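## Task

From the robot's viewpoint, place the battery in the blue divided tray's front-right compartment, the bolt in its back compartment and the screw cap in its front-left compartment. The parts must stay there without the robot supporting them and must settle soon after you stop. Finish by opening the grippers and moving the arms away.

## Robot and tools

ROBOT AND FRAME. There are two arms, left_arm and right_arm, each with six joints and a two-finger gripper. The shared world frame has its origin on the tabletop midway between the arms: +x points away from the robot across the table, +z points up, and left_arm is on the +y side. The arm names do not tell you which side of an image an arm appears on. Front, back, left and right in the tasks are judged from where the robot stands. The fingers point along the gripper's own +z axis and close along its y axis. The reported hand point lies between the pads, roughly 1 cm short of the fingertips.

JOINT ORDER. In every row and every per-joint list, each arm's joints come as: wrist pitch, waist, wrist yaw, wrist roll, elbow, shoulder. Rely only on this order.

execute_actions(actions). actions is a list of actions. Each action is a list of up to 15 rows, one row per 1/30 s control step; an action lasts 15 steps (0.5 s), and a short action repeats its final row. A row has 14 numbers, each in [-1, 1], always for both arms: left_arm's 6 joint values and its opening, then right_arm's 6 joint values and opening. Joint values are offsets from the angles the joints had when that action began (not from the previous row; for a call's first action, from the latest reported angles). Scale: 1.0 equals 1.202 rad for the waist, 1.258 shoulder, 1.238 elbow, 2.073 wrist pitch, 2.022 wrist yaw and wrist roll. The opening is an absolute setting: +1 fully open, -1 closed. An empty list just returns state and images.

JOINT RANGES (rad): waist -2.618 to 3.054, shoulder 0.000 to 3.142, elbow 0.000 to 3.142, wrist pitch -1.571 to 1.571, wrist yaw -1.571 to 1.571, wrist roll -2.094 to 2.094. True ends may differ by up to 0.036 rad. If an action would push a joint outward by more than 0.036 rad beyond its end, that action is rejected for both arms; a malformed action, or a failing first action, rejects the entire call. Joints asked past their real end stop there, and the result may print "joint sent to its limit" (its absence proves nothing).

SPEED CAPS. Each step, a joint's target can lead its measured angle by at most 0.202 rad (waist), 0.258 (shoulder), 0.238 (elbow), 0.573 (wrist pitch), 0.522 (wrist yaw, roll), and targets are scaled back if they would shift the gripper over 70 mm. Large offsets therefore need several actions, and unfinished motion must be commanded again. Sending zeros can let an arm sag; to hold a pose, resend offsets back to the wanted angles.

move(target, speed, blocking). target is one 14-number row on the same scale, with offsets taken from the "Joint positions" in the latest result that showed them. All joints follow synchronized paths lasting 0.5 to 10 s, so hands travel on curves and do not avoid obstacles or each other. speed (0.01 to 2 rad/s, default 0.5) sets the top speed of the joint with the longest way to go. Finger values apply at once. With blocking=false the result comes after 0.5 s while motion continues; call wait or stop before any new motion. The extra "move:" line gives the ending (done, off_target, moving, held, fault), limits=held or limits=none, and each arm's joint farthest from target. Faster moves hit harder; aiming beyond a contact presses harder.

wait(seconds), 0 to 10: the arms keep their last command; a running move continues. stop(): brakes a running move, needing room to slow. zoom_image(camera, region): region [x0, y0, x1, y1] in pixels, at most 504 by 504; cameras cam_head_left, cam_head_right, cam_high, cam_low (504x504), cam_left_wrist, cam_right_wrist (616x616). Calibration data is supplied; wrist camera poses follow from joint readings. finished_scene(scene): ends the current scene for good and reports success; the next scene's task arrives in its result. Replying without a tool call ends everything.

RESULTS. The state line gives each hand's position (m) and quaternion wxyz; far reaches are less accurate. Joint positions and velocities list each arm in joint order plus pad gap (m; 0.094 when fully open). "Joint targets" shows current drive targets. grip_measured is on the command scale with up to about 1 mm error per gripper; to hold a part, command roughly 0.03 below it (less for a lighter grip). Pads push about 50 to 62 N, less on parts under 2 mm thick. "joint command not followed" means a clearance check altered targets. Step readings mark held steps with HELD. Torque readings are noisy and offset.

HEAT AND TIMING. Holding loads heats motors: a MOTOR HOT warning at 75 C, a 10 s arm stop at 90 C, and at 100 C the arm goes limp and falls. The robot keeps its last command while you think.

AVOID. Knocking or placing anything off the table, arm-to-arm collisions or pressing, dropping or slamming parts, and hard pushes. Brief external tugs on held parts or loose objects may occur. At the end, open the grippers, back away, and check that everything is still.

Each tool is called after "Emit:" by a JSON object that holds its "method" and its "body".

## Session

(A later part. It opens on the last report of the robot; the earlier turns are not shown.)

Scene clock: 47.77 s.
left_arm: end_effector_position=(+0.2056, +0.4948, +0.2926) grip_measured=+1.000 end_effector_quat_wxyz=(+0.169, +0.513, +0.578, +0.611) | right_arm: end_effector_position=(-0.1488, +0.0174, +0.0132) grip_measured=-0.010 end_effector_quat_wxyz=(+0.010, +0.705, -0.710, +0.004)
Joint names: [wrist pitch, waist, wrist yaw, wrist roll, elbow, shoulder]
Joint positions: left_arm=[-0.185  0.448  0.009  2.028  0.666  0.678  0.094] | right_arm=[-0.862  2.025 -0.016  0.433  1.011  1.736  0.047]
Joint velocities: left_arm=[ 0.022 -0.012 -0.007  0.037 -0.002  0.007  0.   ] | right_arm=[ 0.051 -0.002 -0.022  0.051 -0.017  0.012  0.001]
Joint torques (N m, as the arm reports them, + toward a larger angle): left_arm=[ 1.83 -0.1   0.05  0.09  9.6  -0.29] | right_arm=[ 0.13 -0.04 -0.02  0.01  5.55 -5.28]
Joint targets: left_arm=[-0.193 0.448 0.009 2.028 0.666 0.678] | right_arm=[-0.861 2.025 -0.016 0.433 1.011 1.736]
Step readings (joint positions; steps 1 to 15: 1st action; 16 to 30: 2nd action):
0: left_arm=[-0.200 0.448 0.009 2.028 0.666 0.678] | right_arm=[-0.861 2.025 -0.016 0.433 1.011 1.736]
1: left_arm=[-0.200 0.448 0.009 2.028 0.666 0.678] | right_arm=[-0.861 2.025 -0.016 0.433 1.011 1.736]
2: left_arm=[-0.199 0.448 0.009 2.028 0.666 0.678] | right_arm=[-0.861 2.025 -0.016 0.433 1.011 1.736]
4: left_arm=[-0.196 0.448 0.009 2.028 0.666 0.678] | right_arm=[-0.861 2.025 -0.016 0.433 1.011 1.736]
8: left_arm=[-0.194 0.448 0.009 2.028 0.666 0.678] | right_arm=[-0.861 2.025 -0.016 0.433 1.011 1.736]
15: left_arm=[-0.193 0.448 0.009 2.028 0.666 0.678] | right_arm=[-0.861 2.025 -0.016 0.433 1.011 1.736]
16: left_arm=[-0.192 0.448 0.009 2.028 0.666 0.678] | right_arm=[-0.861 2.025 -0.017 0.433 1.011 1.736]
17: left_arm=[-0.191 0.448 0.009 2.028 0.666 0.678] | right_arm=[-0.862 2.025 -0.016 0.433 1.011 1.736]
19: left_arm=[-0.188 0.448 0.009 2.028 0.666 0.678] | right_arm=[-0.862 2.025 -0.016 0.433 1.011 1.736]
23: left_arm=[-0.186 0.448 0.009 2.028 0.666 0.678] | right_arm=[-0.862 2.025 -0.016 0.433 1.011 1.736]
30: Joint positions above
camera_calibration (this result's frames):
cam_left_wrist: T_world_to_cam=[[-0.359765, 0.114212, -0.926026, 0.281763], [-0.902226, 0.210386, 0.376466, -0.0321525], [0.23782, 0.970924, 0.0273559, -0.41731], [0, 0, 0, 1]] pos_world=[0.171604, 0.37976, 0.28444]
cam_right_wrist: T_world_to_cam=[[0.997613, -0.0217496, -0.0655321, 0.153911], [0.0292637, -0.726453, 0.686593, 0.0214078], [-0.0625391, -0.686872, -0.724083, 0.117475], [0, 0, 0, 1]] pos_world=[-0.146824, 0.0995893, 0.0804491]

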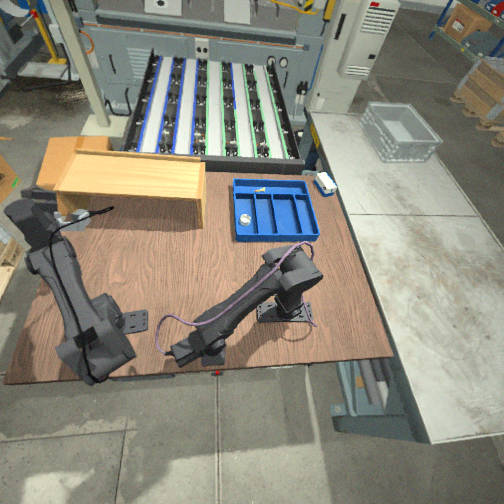

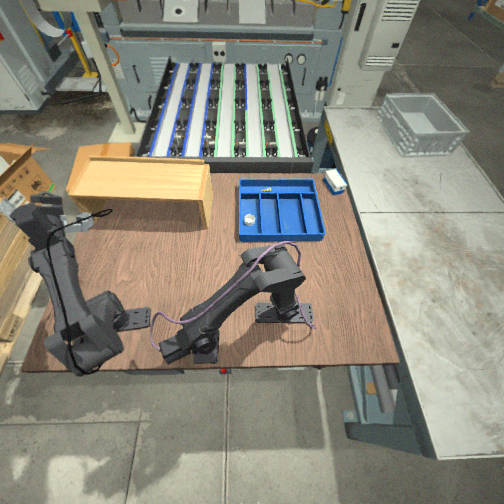

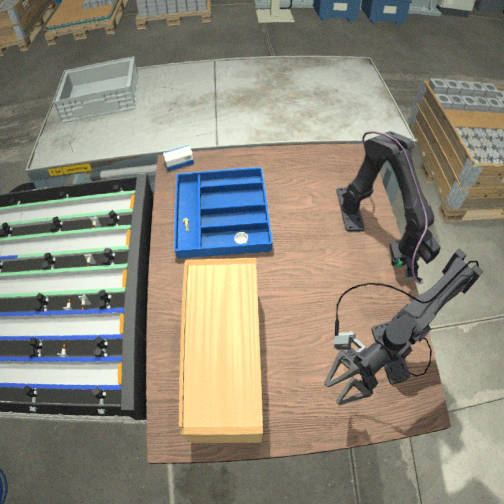

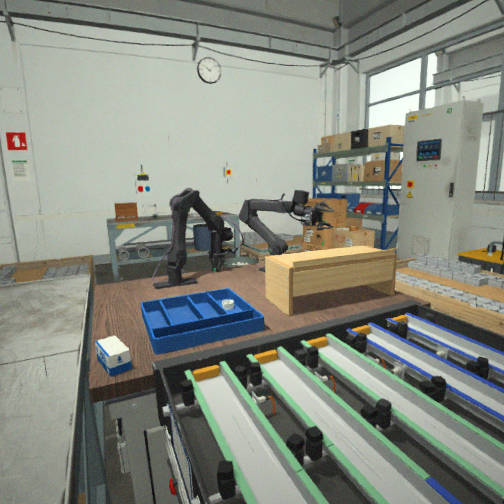

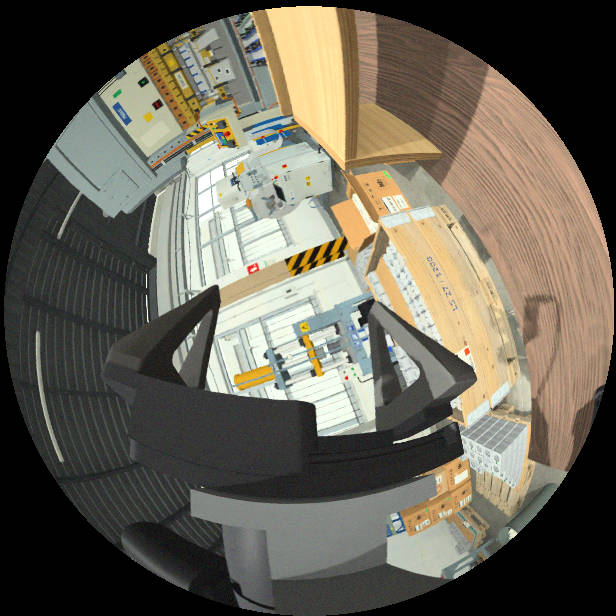

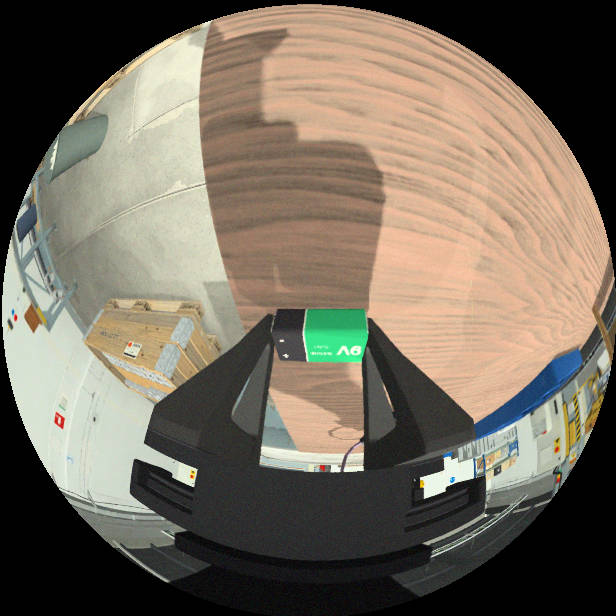

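Emit:
{"method": "execute_actions", "body": {"actions": [[[-0.03,0,0,0,0,0,1, 0,0,0,0,0,0,-0.05]]]}}

Scene clock: 48.40 s.
left_arm: end_effector_position=(+0.2042, +0.4939, +0.2852) grip_measured=+1.000 end_effector_quat_wxyz=(+0.166, +0.519, +0.586, +0.600) | right_arm: end_effector_position=(-0.1488, +0.0174, +0.0132) grip_measured=-0.034 end_effector_quat_wxyz=(+0.010, +0.705, -0.710, +0.004)
Joint names: [wrist pitch, waist, wrist yaw, wrist roll, elbow, shoulder]
Joint positions: left_arm=[-0.216  0.448  0.009  2.028  0.666  0.678  0.094] | right_arm=[-0.862  2.025 -0.016  0.433  1.011  1.736  0.045]
Joint velocities: left_arm=[-0.022  0.007  0.022 -0.022 -0.007  0.002  0.   ] | right_arm=[-0.051 -0.012 -0.066  0.081  0.007 -0.022 -0.   ]
Joint torques (N m, as the arm reports them, + toward a larger angle): left_arm=[ 1.58 -0.18  0.05  0.08  9.56 -0.18] | right_arm=[ 0.14 -0.02 -0.02  0.01  5.54 -5.31]
Joint targets: left_arm=[-0.247 0.448 0.009 2.028 0.666 0.678] | right_arm=[-0.862 2.025 -0.016 0.433 1.011 1.736]
Step readings (joint positions):
0: left_arm=[-0.185 0.448 0.009 2.028 0.666 0.678] | right_arm=[-0.862 2.025 -0.016 0.433 1.011 1.736]
1: left_arm=[-0.188 0.448 0.009 2.028 0.666 0.678] | right_arm=[-0.862 2.025 -0.016 0.433 1.011 1.736]
2: left_arm=[-0.192 0.448 0.009 2.028 0.666 0.678] | right_arm=[-0.862 2.025 -0.016 0.433 1.011 1.736]
4: left_arm=[-0.202 0.448 0.009 2.028 0.666 0.678] | right_arm=[-0.862 2.025 -0.016 0.433 1.011 1.736]
8: left_arm=[-0.211 0.448 0.009 2.028 0.666 0.678] | right_arm=[-0.862 2.025 -0.016 0.433 1.011 1.736]
15: Joint positions above
camera_calibration (this result's frames):
cam_left_wrist: T_world_to_cam=[[-0.383234, 0.0986756, -0.918365, 0.284797], [-0.8924, 0.216891, 0.395703, -0.0410866], [0.238231, 0.971196, 0.00493826, -0.409754], [0, 0, 0, 1]] pos_world=[0.170094, 0.37876, 0.27983]
cam_right_wrist: T_world_to_cam=[[0.997613, -0.0217496, -0.0655321, 0.153911], [0.0292637, -0.726453, 0.686593, 0.0214078], [-0.0625391, -0.686872, -0.724083, 0.117475], [0, 0, 0, 1]] pos_world=[-0.146824, 0.0995893, 0.0804491]

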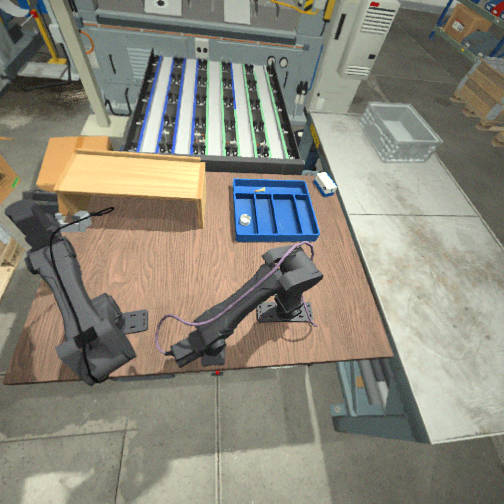

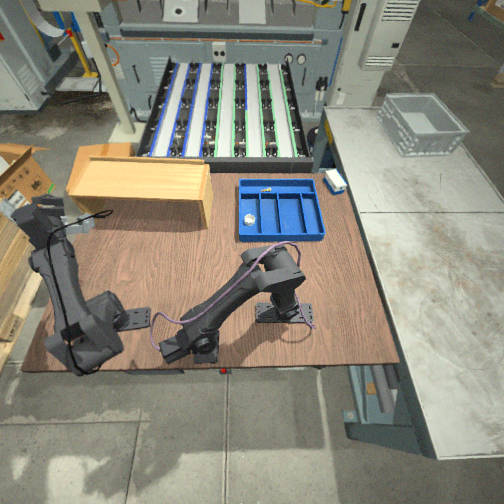

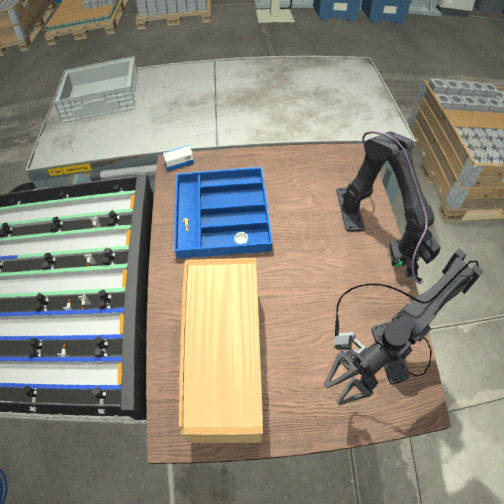

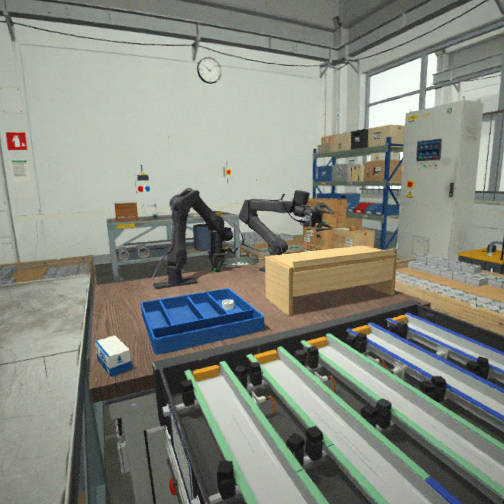

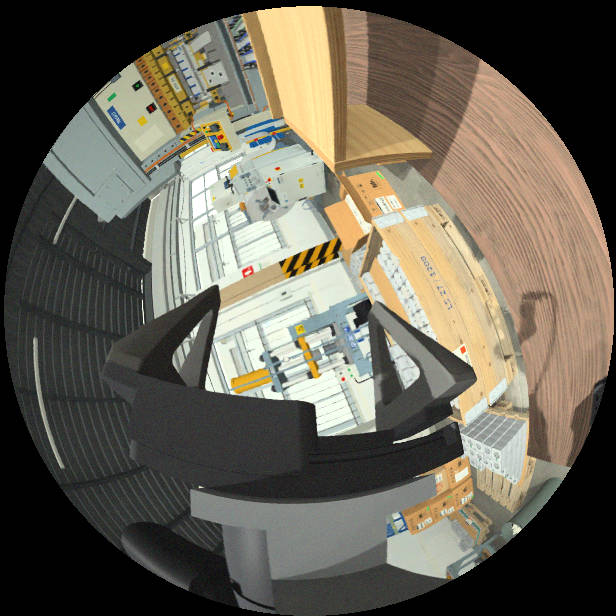

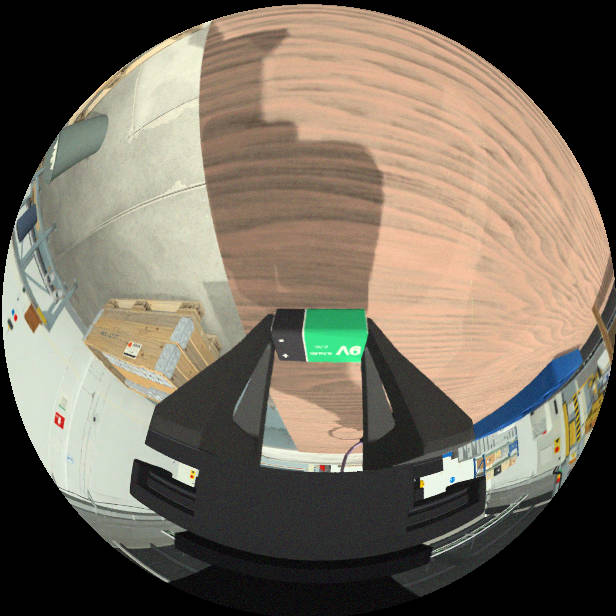

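Emit:
{"method": "execute_actions", "body": {"actions": [[[0,0,0,0,0,0,1, 0,0,0,0,0,0,-0.075]]]}}

Scene clock: 48.97 s.
left_arm: end_effector_position=(+0.2046, +0.4941, +0.2871) grip_measured=+1.000 end_effector_quat_wxyz=(+0.167, +0.518, +0.584, +0.603) | right_arm: end_effector_position=(-0.1488, +0.0174, +0.0132) grip_measured=-0.051 end_effector_quat_wxyz=(+0.010, +0.705, -0.710, +0.004)
Joint names: [wrist pitch, waist, wrist yaw, wrist roll, elbow, shoulder]
Joint positions: left_arm=[-0.208  0.448  0.009  2.028  0.666  0.678  0.094] | right_arm=[-0.862  2.025 -0.016  0.433  1.011  1.736  0.045]
Joint velocities: left_arm=[-0.095  0.002 -0.081 -0.037 -0.002  0.002  0.   ] | right_arm=[-0.081 -0.012  0.022 -0.095  0.002 -0.022  0.001]
Joint torques (N m, as the arm reports them, + toward a larger angle): left_arm=[ 1.85  0.02  0.05  0.03  9.56 -0.17] | right_arm=[ 0.13 -0.04 -0.02  0.    5.56 -5.29]
Joint targets: left_arm=[-0.216 0.448 0.009 2.028 0.666 0.678] | right_arm=[-0.862 2.025 -0.016 0.433 1.011 1.736]
Step readings (joint positions):
0: left_arm=[-0.216 0.448 0.009 2.028 0.666 0.678] | right_arm=[-0.862 2.025 -0.016 0.433 1.011 1.736]
1: left_arm=[-0.216 0.448 0.009 2.028 0.666 0.678] | right_arm=[-0.862 2.025 -0.016 0.433 1.011 1.736]
2: left_arm=[-0.214 0.448 0.009 2.028 0.666 0.678] | right_arm=[-0.862 2.025 -0.016 0.433 1.011 1.736]
4: left_arm=[-0.212 0.448 0.009 2.028 0.666 0.678] | right_arm=[-0.862 2.025 -0.016 0.433 1.011 1.736]
8: left_arm=[-0.209 0.448 0.009 2.028 0.666 0.678] | right_arm=[-0.862 2.025 -0.016 0.433 1.011 1.736]
15: Joint positions above
camera_calibration (this result's frames):
cam_left_wrist: T_world_to_cam=[[-0.377385, 0.102548, -0.920361, 0.284071], [-0.894902, 0.215234, 0.390927, -0.0388536], [0.238182, 0.971163, 0.0105439, -0.411656], [0, 0, 0, 1]] pos_world=[0.170483, 0.379018, 0.280977]
cam_right_wrist: T_world_to_cam=[[0.997613, -0.0217496, -0.0655321, 0.153911], [0.0292637, -0.726453, 0.686593, 0.0214078], [-0.0625391, -0.686872, -0.724083, 0.117475], [0, 0, 0, 1]] pos_world=[-0.146824, 0.0995893, 0.0804491]

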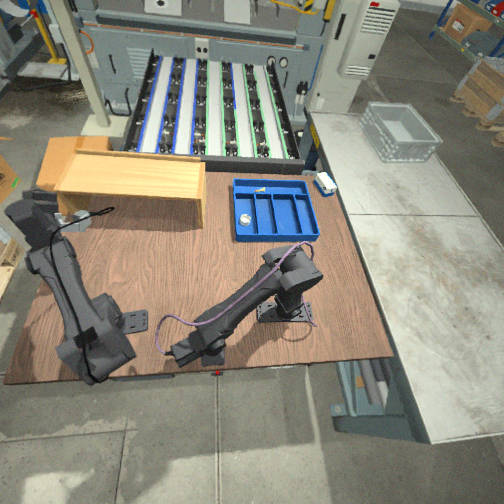

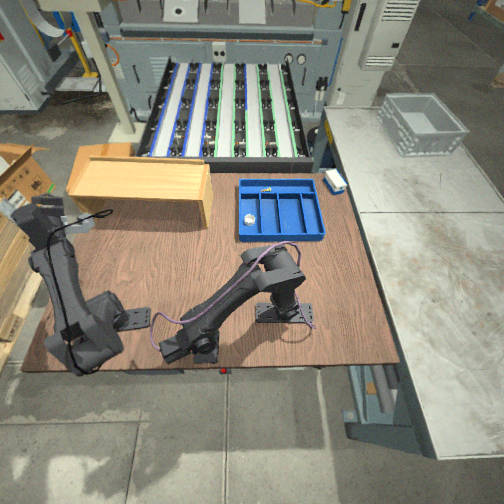

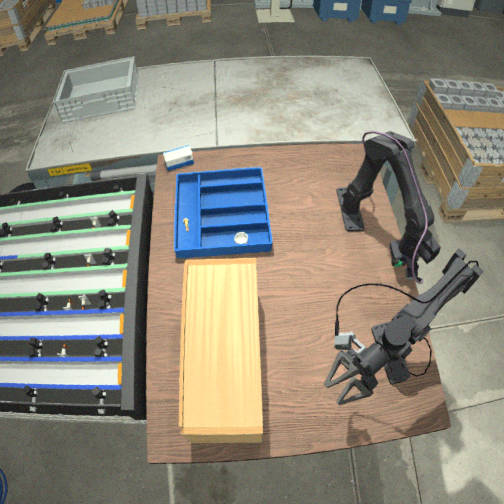

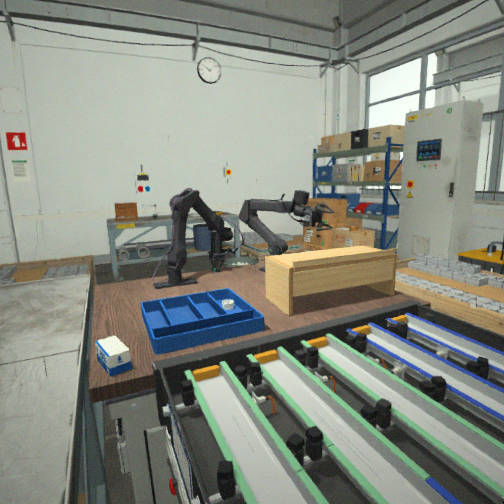

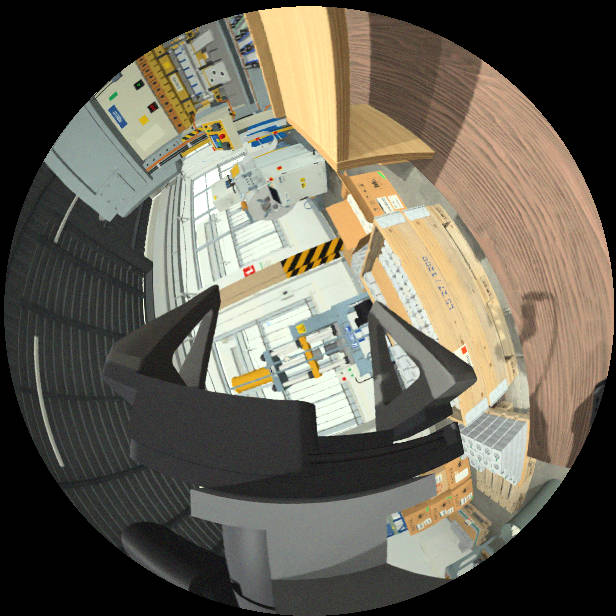

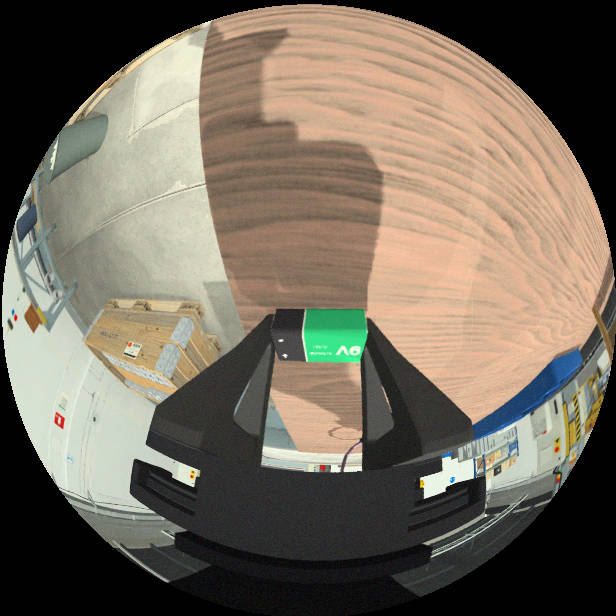

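Emit:
{"method": "execute_actions", "body": {"actions": [[[0,0,0,0,0,0,1, 0,0,0,0,0,0,-0.09]]]}}

Scene clock: 49.53 s.
left_arm: end_effector_position=(+0.2049, +0.4944, +0.2889) grip_measured=+1.000 end_effector_quat_wxyz=(+0.168, +0.516, +0.582, +0.606) | right_arm: end_effector_position=(-0.1488, +0.0174, +0.0132) grip_measured=-0.051 end_effector_quat_wxyz=(+0.010, +0.705, -0.710, +0.004)
Joint names: [wrist pitch, waist, wrist yaw, wrist roll, elbow, shoulder]
Joint positions: left_arm=[-0.2    0.448  0.009  2.028  0.666  0.678  0.094] | right_arm=[-0.862  2.025 -0.016  0.433  1.011  1.736  0.045]
Joint velocities: left_arm=[ 0.022 -0.002  0.007  0.007  0.002  0.007  0.   ] | right_arm=[-0.022 -0.012 -0.081 -0.007  0.002 -0.022 -0.   ]
Joint torques (N m, as the arm reports them, + toward a larger angle): left_arm=[ 1.84  0.02  0.06  0.05  9.65 -0.07] | right_arm=[ 0.12 -0.05 -0.01  0.01  5.55 -5.31]
Joint targets: left_arm=[-0.208 0.448 0.009 2.028 0.666 0.678] | right_arm=[-0.862 2.025 -0.016 0.433 1.011 1.736]
Step readings (joint positions):
0: left_arm=[-0.208 0.448 0.009 2.028 0.666 0.678] | right_arm=[-0.862 2.025 -0.016 0.433 1.011 1.736]
1: left_arm=[-0.207 0.448 0.009 2.028 0.666 0.678] | right_arm=[-0.862 2.025 -0.016 0.433 1.011 1.736]
2: left_arm=[-0.206 0.448 0.009 2.028 0.666 0.678] | right_arm=[-0.862 2.025 -0.016 0.433 1.011 1.736]
4: left_arm=[-0.204 0.448 0.009 2.028 0.666 0.678] | right_arm=[-0.862 2.025 -0.016 0.433 1.011 1.736]
8: left_arm=[-0.201 0.448 0.009 2.028 0.666 0.678] | right_arm=[-0.862 2.025 -0.016 0.433 1.011 1.736]
15: Joint positions above
camera_calibration (this result's frames):
cam_left_wrist: T_world_to_cam=[[-0.371524, 0.106428, -0.922303, 0.283322], [-0.897374, 0.213598, 0.386129, -0.0366202], [0.238097, 0.971107, 0.0161489, -0.41355], [0, 0, 0, 1]] pos_world=[0.170864, 0.37927, 0.282128]
cam_right_wrist: T_world_to_cam=[[0.997613, -0.0217496, -0.0655321, 0.153911], [0.0292637, -0.726453, 0.686593, 0.0214078], [-0.0625391, -0.686872, -0.724083, 0.117475], [0, 0, 0, 1]] pos_world=[-0.146824, 0.0995893, 0.0804491]

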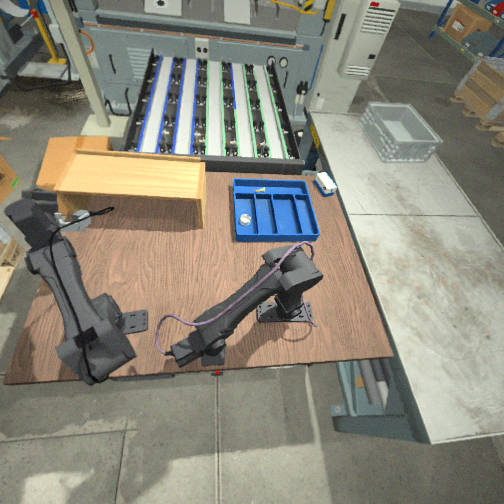

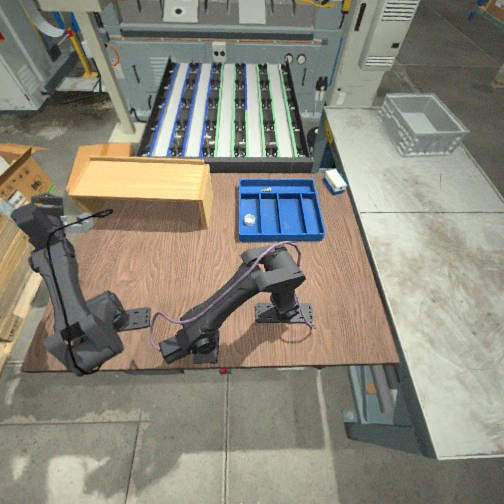

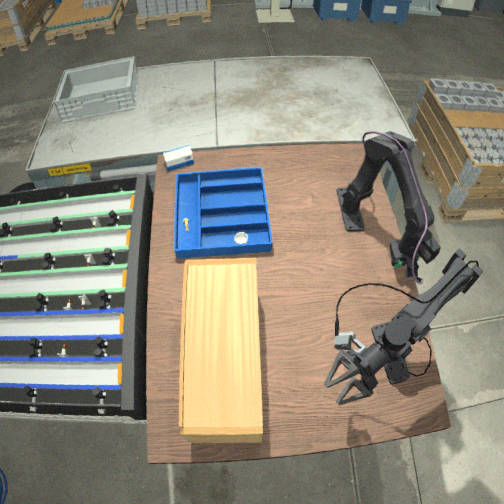

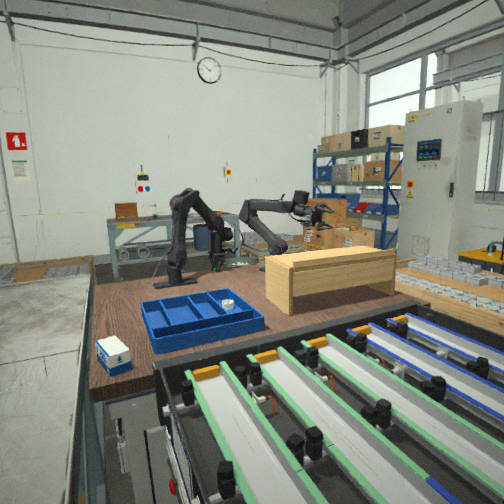

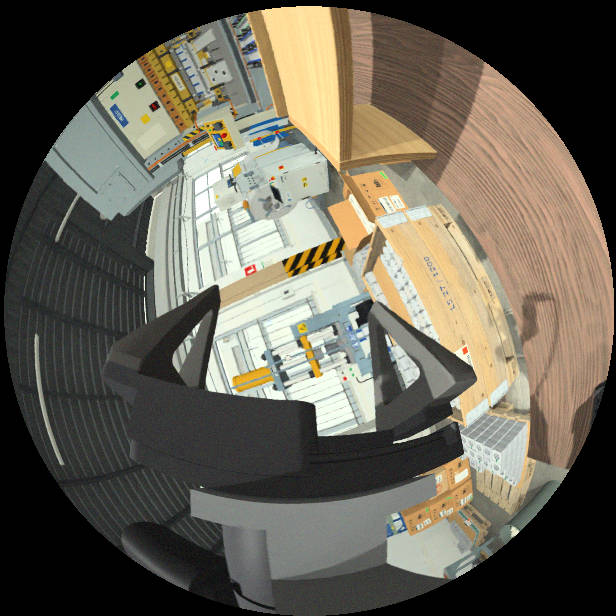

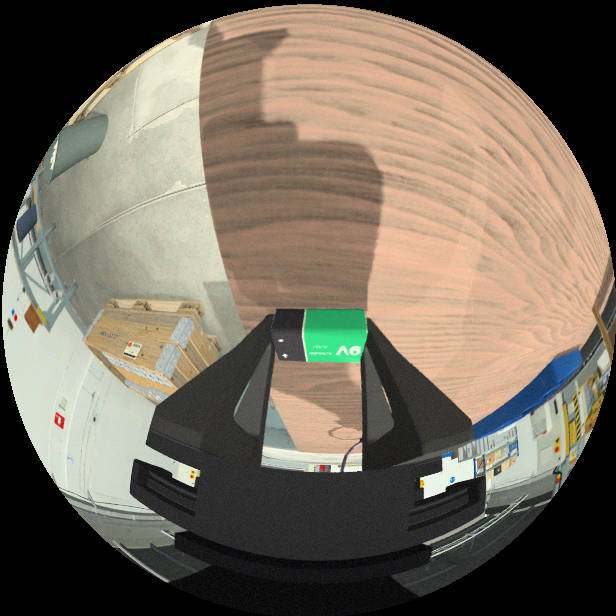

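Emit:
{"method": "move", "body": {"target": [-0.02,0,0,0,0,0,1, -0.2,0,0,0,0.275,-0.08,-0.085], "speed": 0.7}}

Emit:
{"method": "move", "body": {"target": [0,0,0,0,0,0,1, -0.055,-0.995,0,0.175,0.345,0.225,-0.085], "speed": 0.9}}

Scene clock: 51.23 s.
left_arm: end_effector_position=(+0.2044, +0.4940, +0.2863) grip_measured=+1.000 end_effector_quat_wxyz=(+0.166, +0.518, +0.585, +0.602) | right_arm: end_effector_position=(-0.1507, +0.0216, +0.1107) grip_measured=-0.051 end_effector_quat_wxyz=(+0.012, +0.704, -0.710, +0.009)
Joint names: [wrist pitch, waist, wrist yaw, wrist roll, elbow, shoulder]
Joint positions: left_arm=[-0.211  0.448  0.009  2.028  0.666  0.678  0.094] | right_arm=[-1.267  2.025 -0.016  0.433  1.327  1.657  0.045]
Joint velocities: left_arm=[ 0.007 -0.022 -0.037  0.022  0.012 -0.007  0.   ] | right_arm=[-0.066  0.027 -0.037  0.022 -0.002 -0.002  0.001]
Joint torques (N m, as the arm reports them, + toward a larger angle): left_arm=[ 1.61  0.09 -0.01  0.03  9.71 -0.05] | right_arm=[-0.02 -0.01 -0.02  0.    8.34 -6.49]
Joint targets: left_arm=[-0.242 0.448 0.009 2.028 0.666 0.678] | right_arm=[-1.276 2.025 -0.016 0.433 1.352 1.635]
move: off_target (left_arm, right_arm); limits=none; left_arm: farthest joint: the wrist pitch, 0.031 radians from its target (0.042 radians at the start); right_arm: farthest joint: the elbow, 0.025 radians from its target (0.340 radians at the start)
camera_calibration (this result's frames):
cam_left_wrist: T_world_to_cam=[[-0.379726, 0.100998, -0.919569, 0.284364], [-0.893905, 0.215894, 0.39284, -0.0397469], [0.238206, 0.971179, 0.0083017, -0.410897], [0, 0, 0, 1]] pos_world=[0.170328, 0.378915, 0.280518]
cam_right_wrist: T_world_to_cam=[[0.997893, -0.0223645, -0.0609117, 0.16186], [0.026216, -0.71974, 0.693748, -0.043766], [-0.0593559, -0.693883, -0.717637, 0.190766], [0, 0, 0, 1]] pos_world=[-0.149048, 0.104489, 0.177123]

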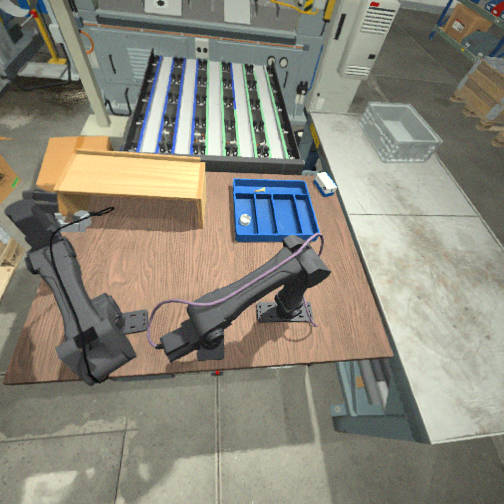

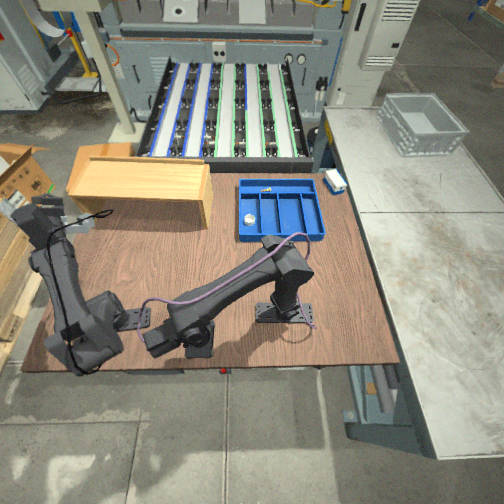

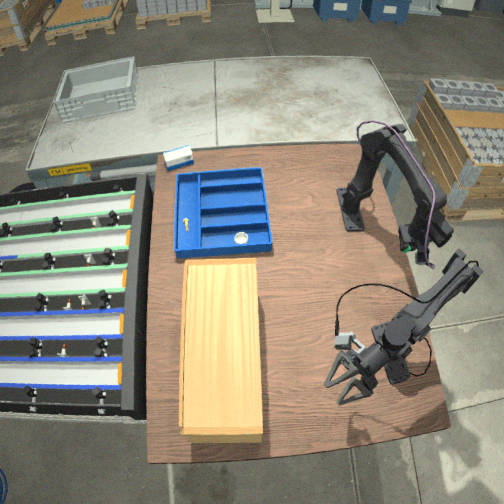

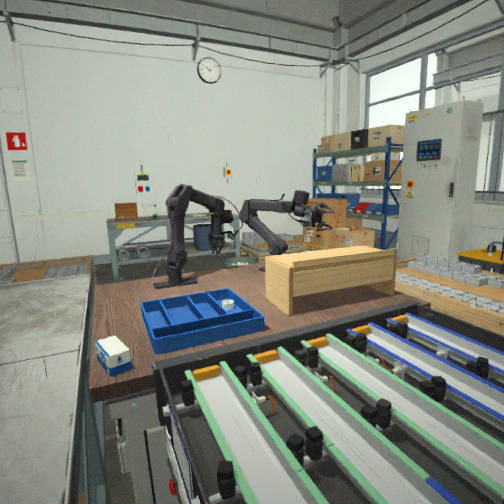

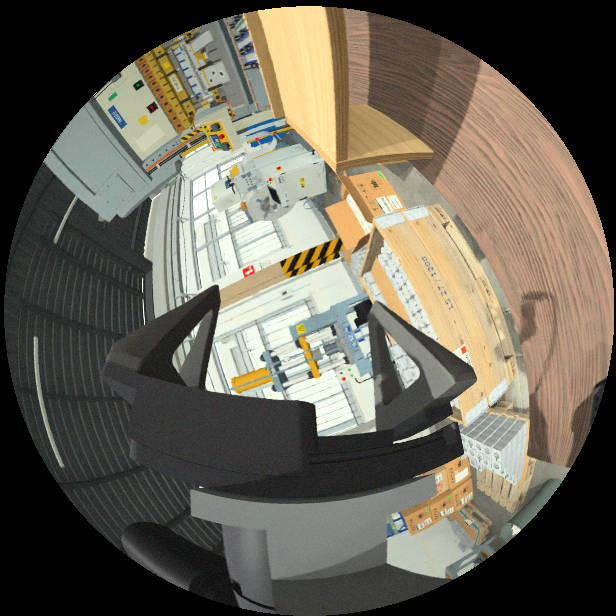

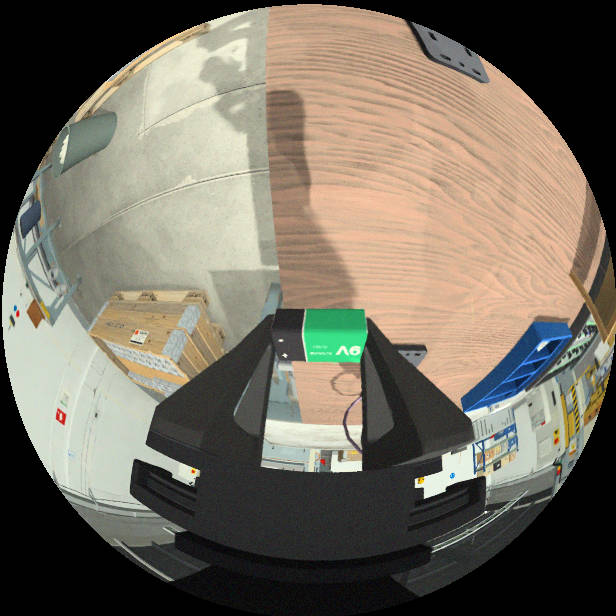

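Scene clock: 53.30 s.
left_arm: end_effector_position=(+0.2048, +0.4943, +0.2883) grip_measured=+1.000 end_effector_quat_wxyz=(+0.167, +0.517, +0.583, +0.605) | right_arm: end_effector_position=(+0.2227, +0.0237, +0.1214) grip_measured=-0.050 end_effector_quat_wxyz=(-0.013, -0.006, +1.000, -0.000)
Joint names: [wrist pitch, waist, wrist yaw, wrist roll, elbow, shoulder]
Joint positions: left_arm=[-0.203  0.448  0.009  2.028  0.666  0.678  0.094] | right_arm=[-1.37   0.822 -0.018  0.782  1.722  1.942  0.045]
Joint velocities: left_arm=[ 0.022  0.002 -0.022 -0.051  0.002 -0.007  0.   ] | right_arm=[ 0.022 -0.002 -0.022  0.007 -0.017 -0.017  0.001]
Joint torques (N m, as the arm reports them, + toward a larger angle): left_arm=[ 1.82  0.    0.01  0.02  9.58 -0.12] | right_arm=[ 0.    0.51  0.01  0.02  8.9  -7.49]
Joint targets: left_arm=[-0.211 0.448 0.009 2.028 0.666 0.678] | right_arm=[-1.381 0.829 -0.016 0.787 1.754 1.940]
move: off_target (right_arm); limits=none; left_arm: farthest joint: the wrist pitch, 0.008 radians from its target (0.000 radians at the start); right_arm: farthest joint: the elbow, 0.032 radians from its target (0.427 radians at the start)
camera_calibration (this result's frames):
cam_left_wrist: T_world_to_cam=[[-0.373576, 0.105069, -0.92163, 0.283587], [-0.896512, 0.214168, 0.387811, -0.0374019], [0.238131, 0.971129, 0.0141873, -0.412888], [0, 0, 0, 1]] pos_world=[0.170731, 0.379182, 0.281725]
cam_right_wrist: T_world_to_cam=[[-0.00198781, -0.998383, -0.0568093, 0.0352288], [-0.721745, -0.0378887, 0.691122, 0.0911915], [-0.692157, 0.0423756, -0.720502, 0.345911], [0, 0, 0, 1]] pos_world=[0.305311, 0.0239688, 0.188206]

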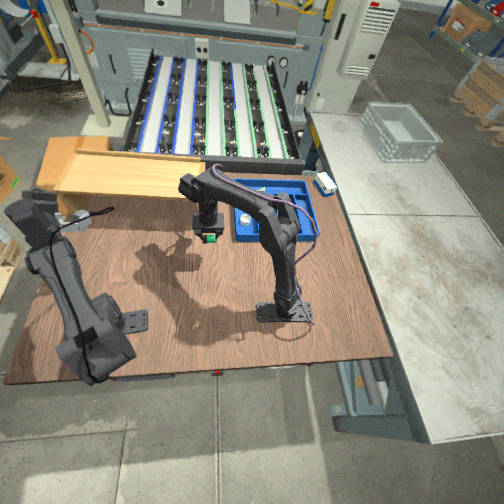

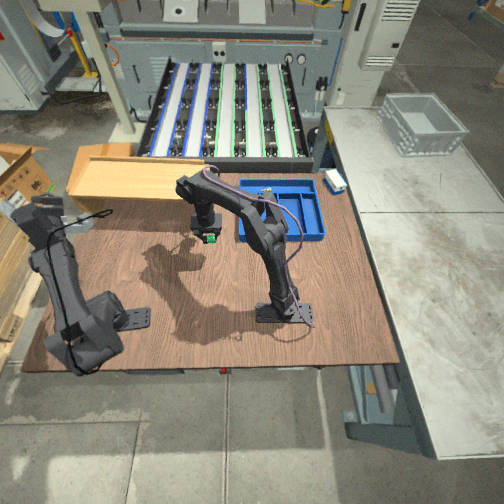

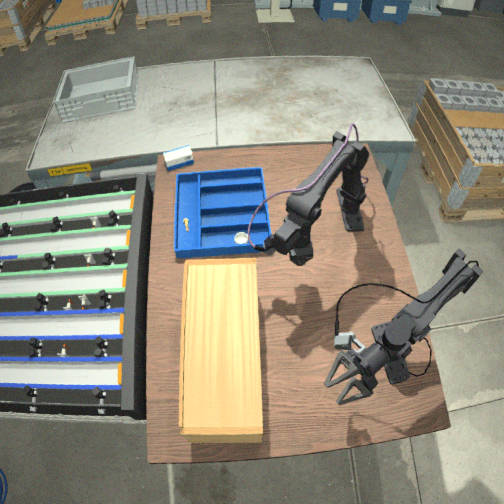

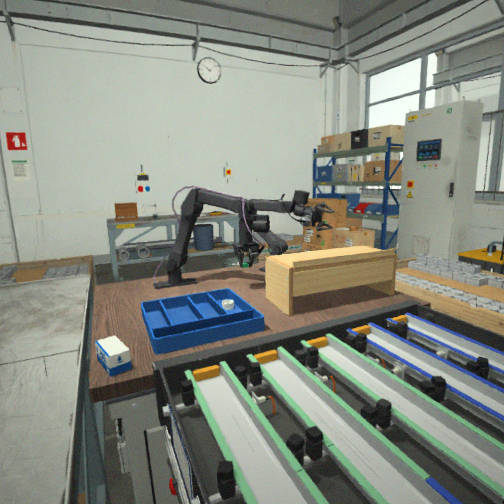

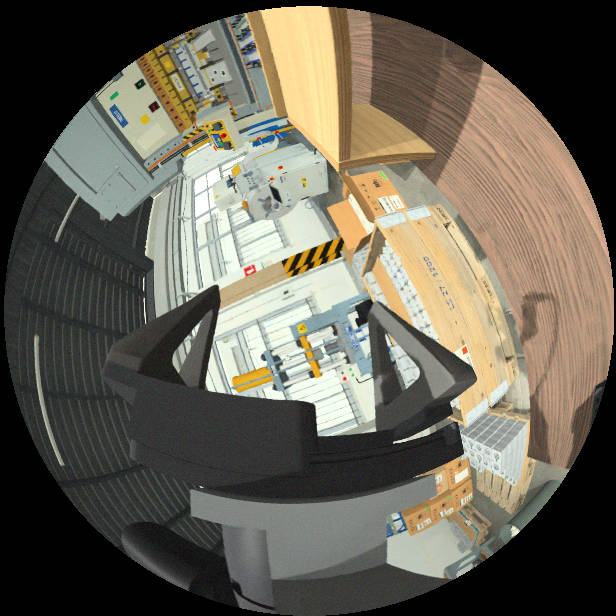

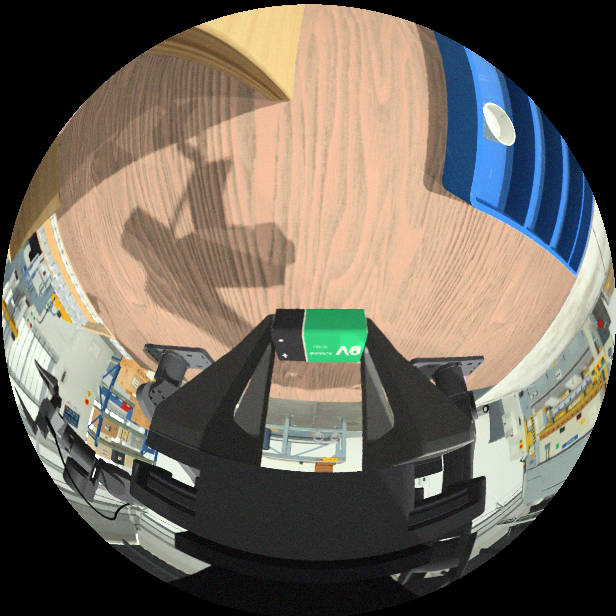

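Emit:
{"method": "execute_actions", "body": {"actions": []}}

Scene clock: 53.67 s.
left_arm: end_effector_position=(+0.2048, +0.4943, +0.2883) grip_measured=+1.000 end_effector_quat_wxyz=(+0.167, +0.517, +0.583, +0.605) | right_arm: end_effector_position=(+0.2226, +0.0236, +0.1214) grip_measured=-0.050 end_effector_quat_wxyz=(-0.013, -0.006, +1.000, -0.000)
Joint names: [wrist pitch, waist, wrist yaw, wrist roll, elbow, shoulder]
Joint positions: left_arm=[-0.203  0.448  0.009  2.028  0.666  0.678  0.094] | right_arm=[-1.371  0.822 -0.018  0.782  1.722  1.942  0.045]
Joint velocities: left_arm=[-0.007 -0.002 -0.037  0.022 -0.007  0.007  0.   ] | right_arm=[-0.007 -0.007 -0.022  0.066 -0.012  0.002  0.   ]
Joint torques (N m, as the arm reports them, + toward a larger angle): left_arm=[ 1.84 -0.01  0.03  0.02  9.63 -0.11] | right_arm=[ 0.01  0.46  0.01  0.05  8.92 -7.46]
Joint targets: left_arm=[-0.211 0.448 0.009 2.028 0.666 0.678] | right_arm=[-1.381 0.829 -0.016 0.787 1.754 1.940]
camera_calibration (this result's frames):
cam_left_wrist: T_world_to_cam=[[-0.373576, 0.105069, -0.92163, 0.283587], [-0.896512, 0.214168, 0.387811, -0.0374019], [0.238131, 0.971129, 0.0141873, -0.412888], [0, 0, 0, 1]] pos_world=[0.170731, 0.379182, 0.281725]
cam_right_wrist: T_world_to_cam=[[-0.00238366, -0.998398, -0.0565267, 0.0352154], [-0.721574, -0.0374183, 0.691325, 0.091066], [-0.692333, 0.0424361, -0.720329, 0.345886], [0, 0, 0, 1]] pos_world=[0.305263, 0.0238885, 0.188186]

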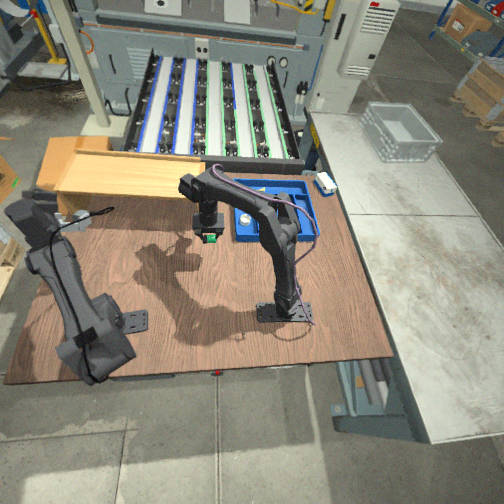

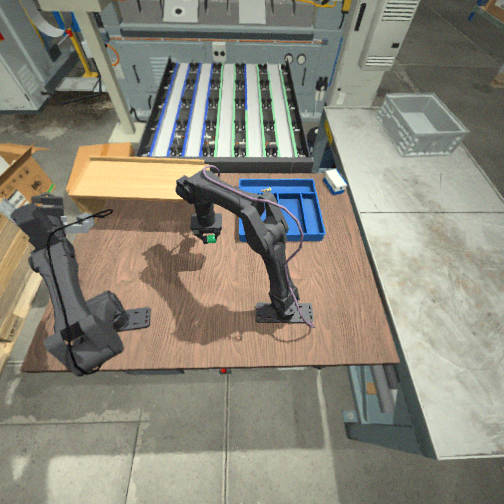

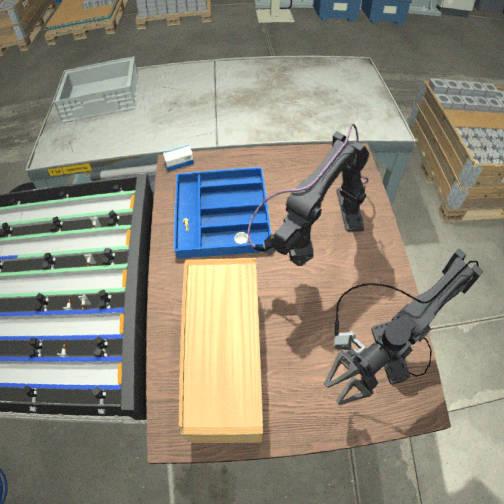

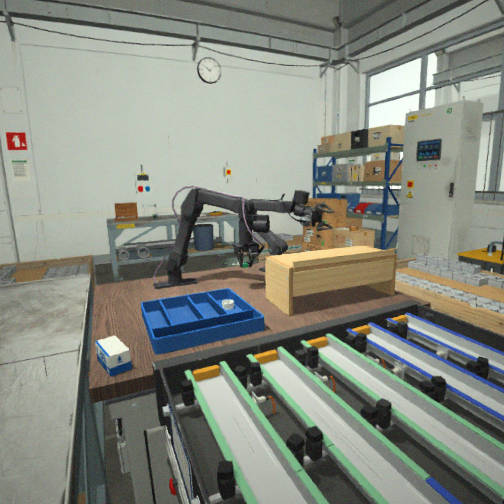

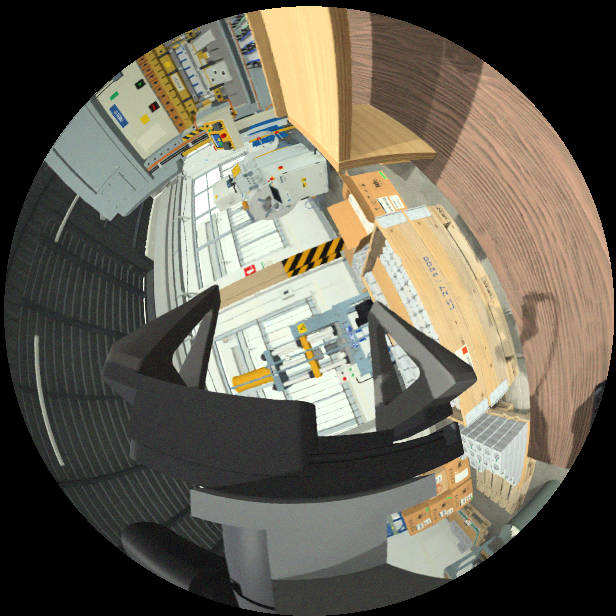

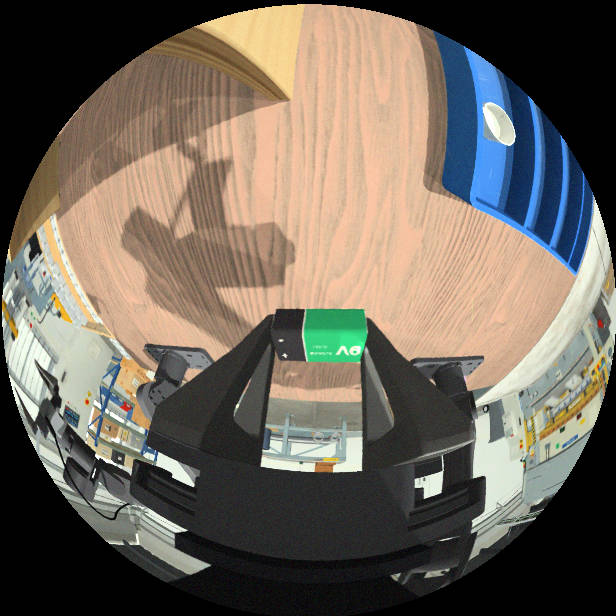

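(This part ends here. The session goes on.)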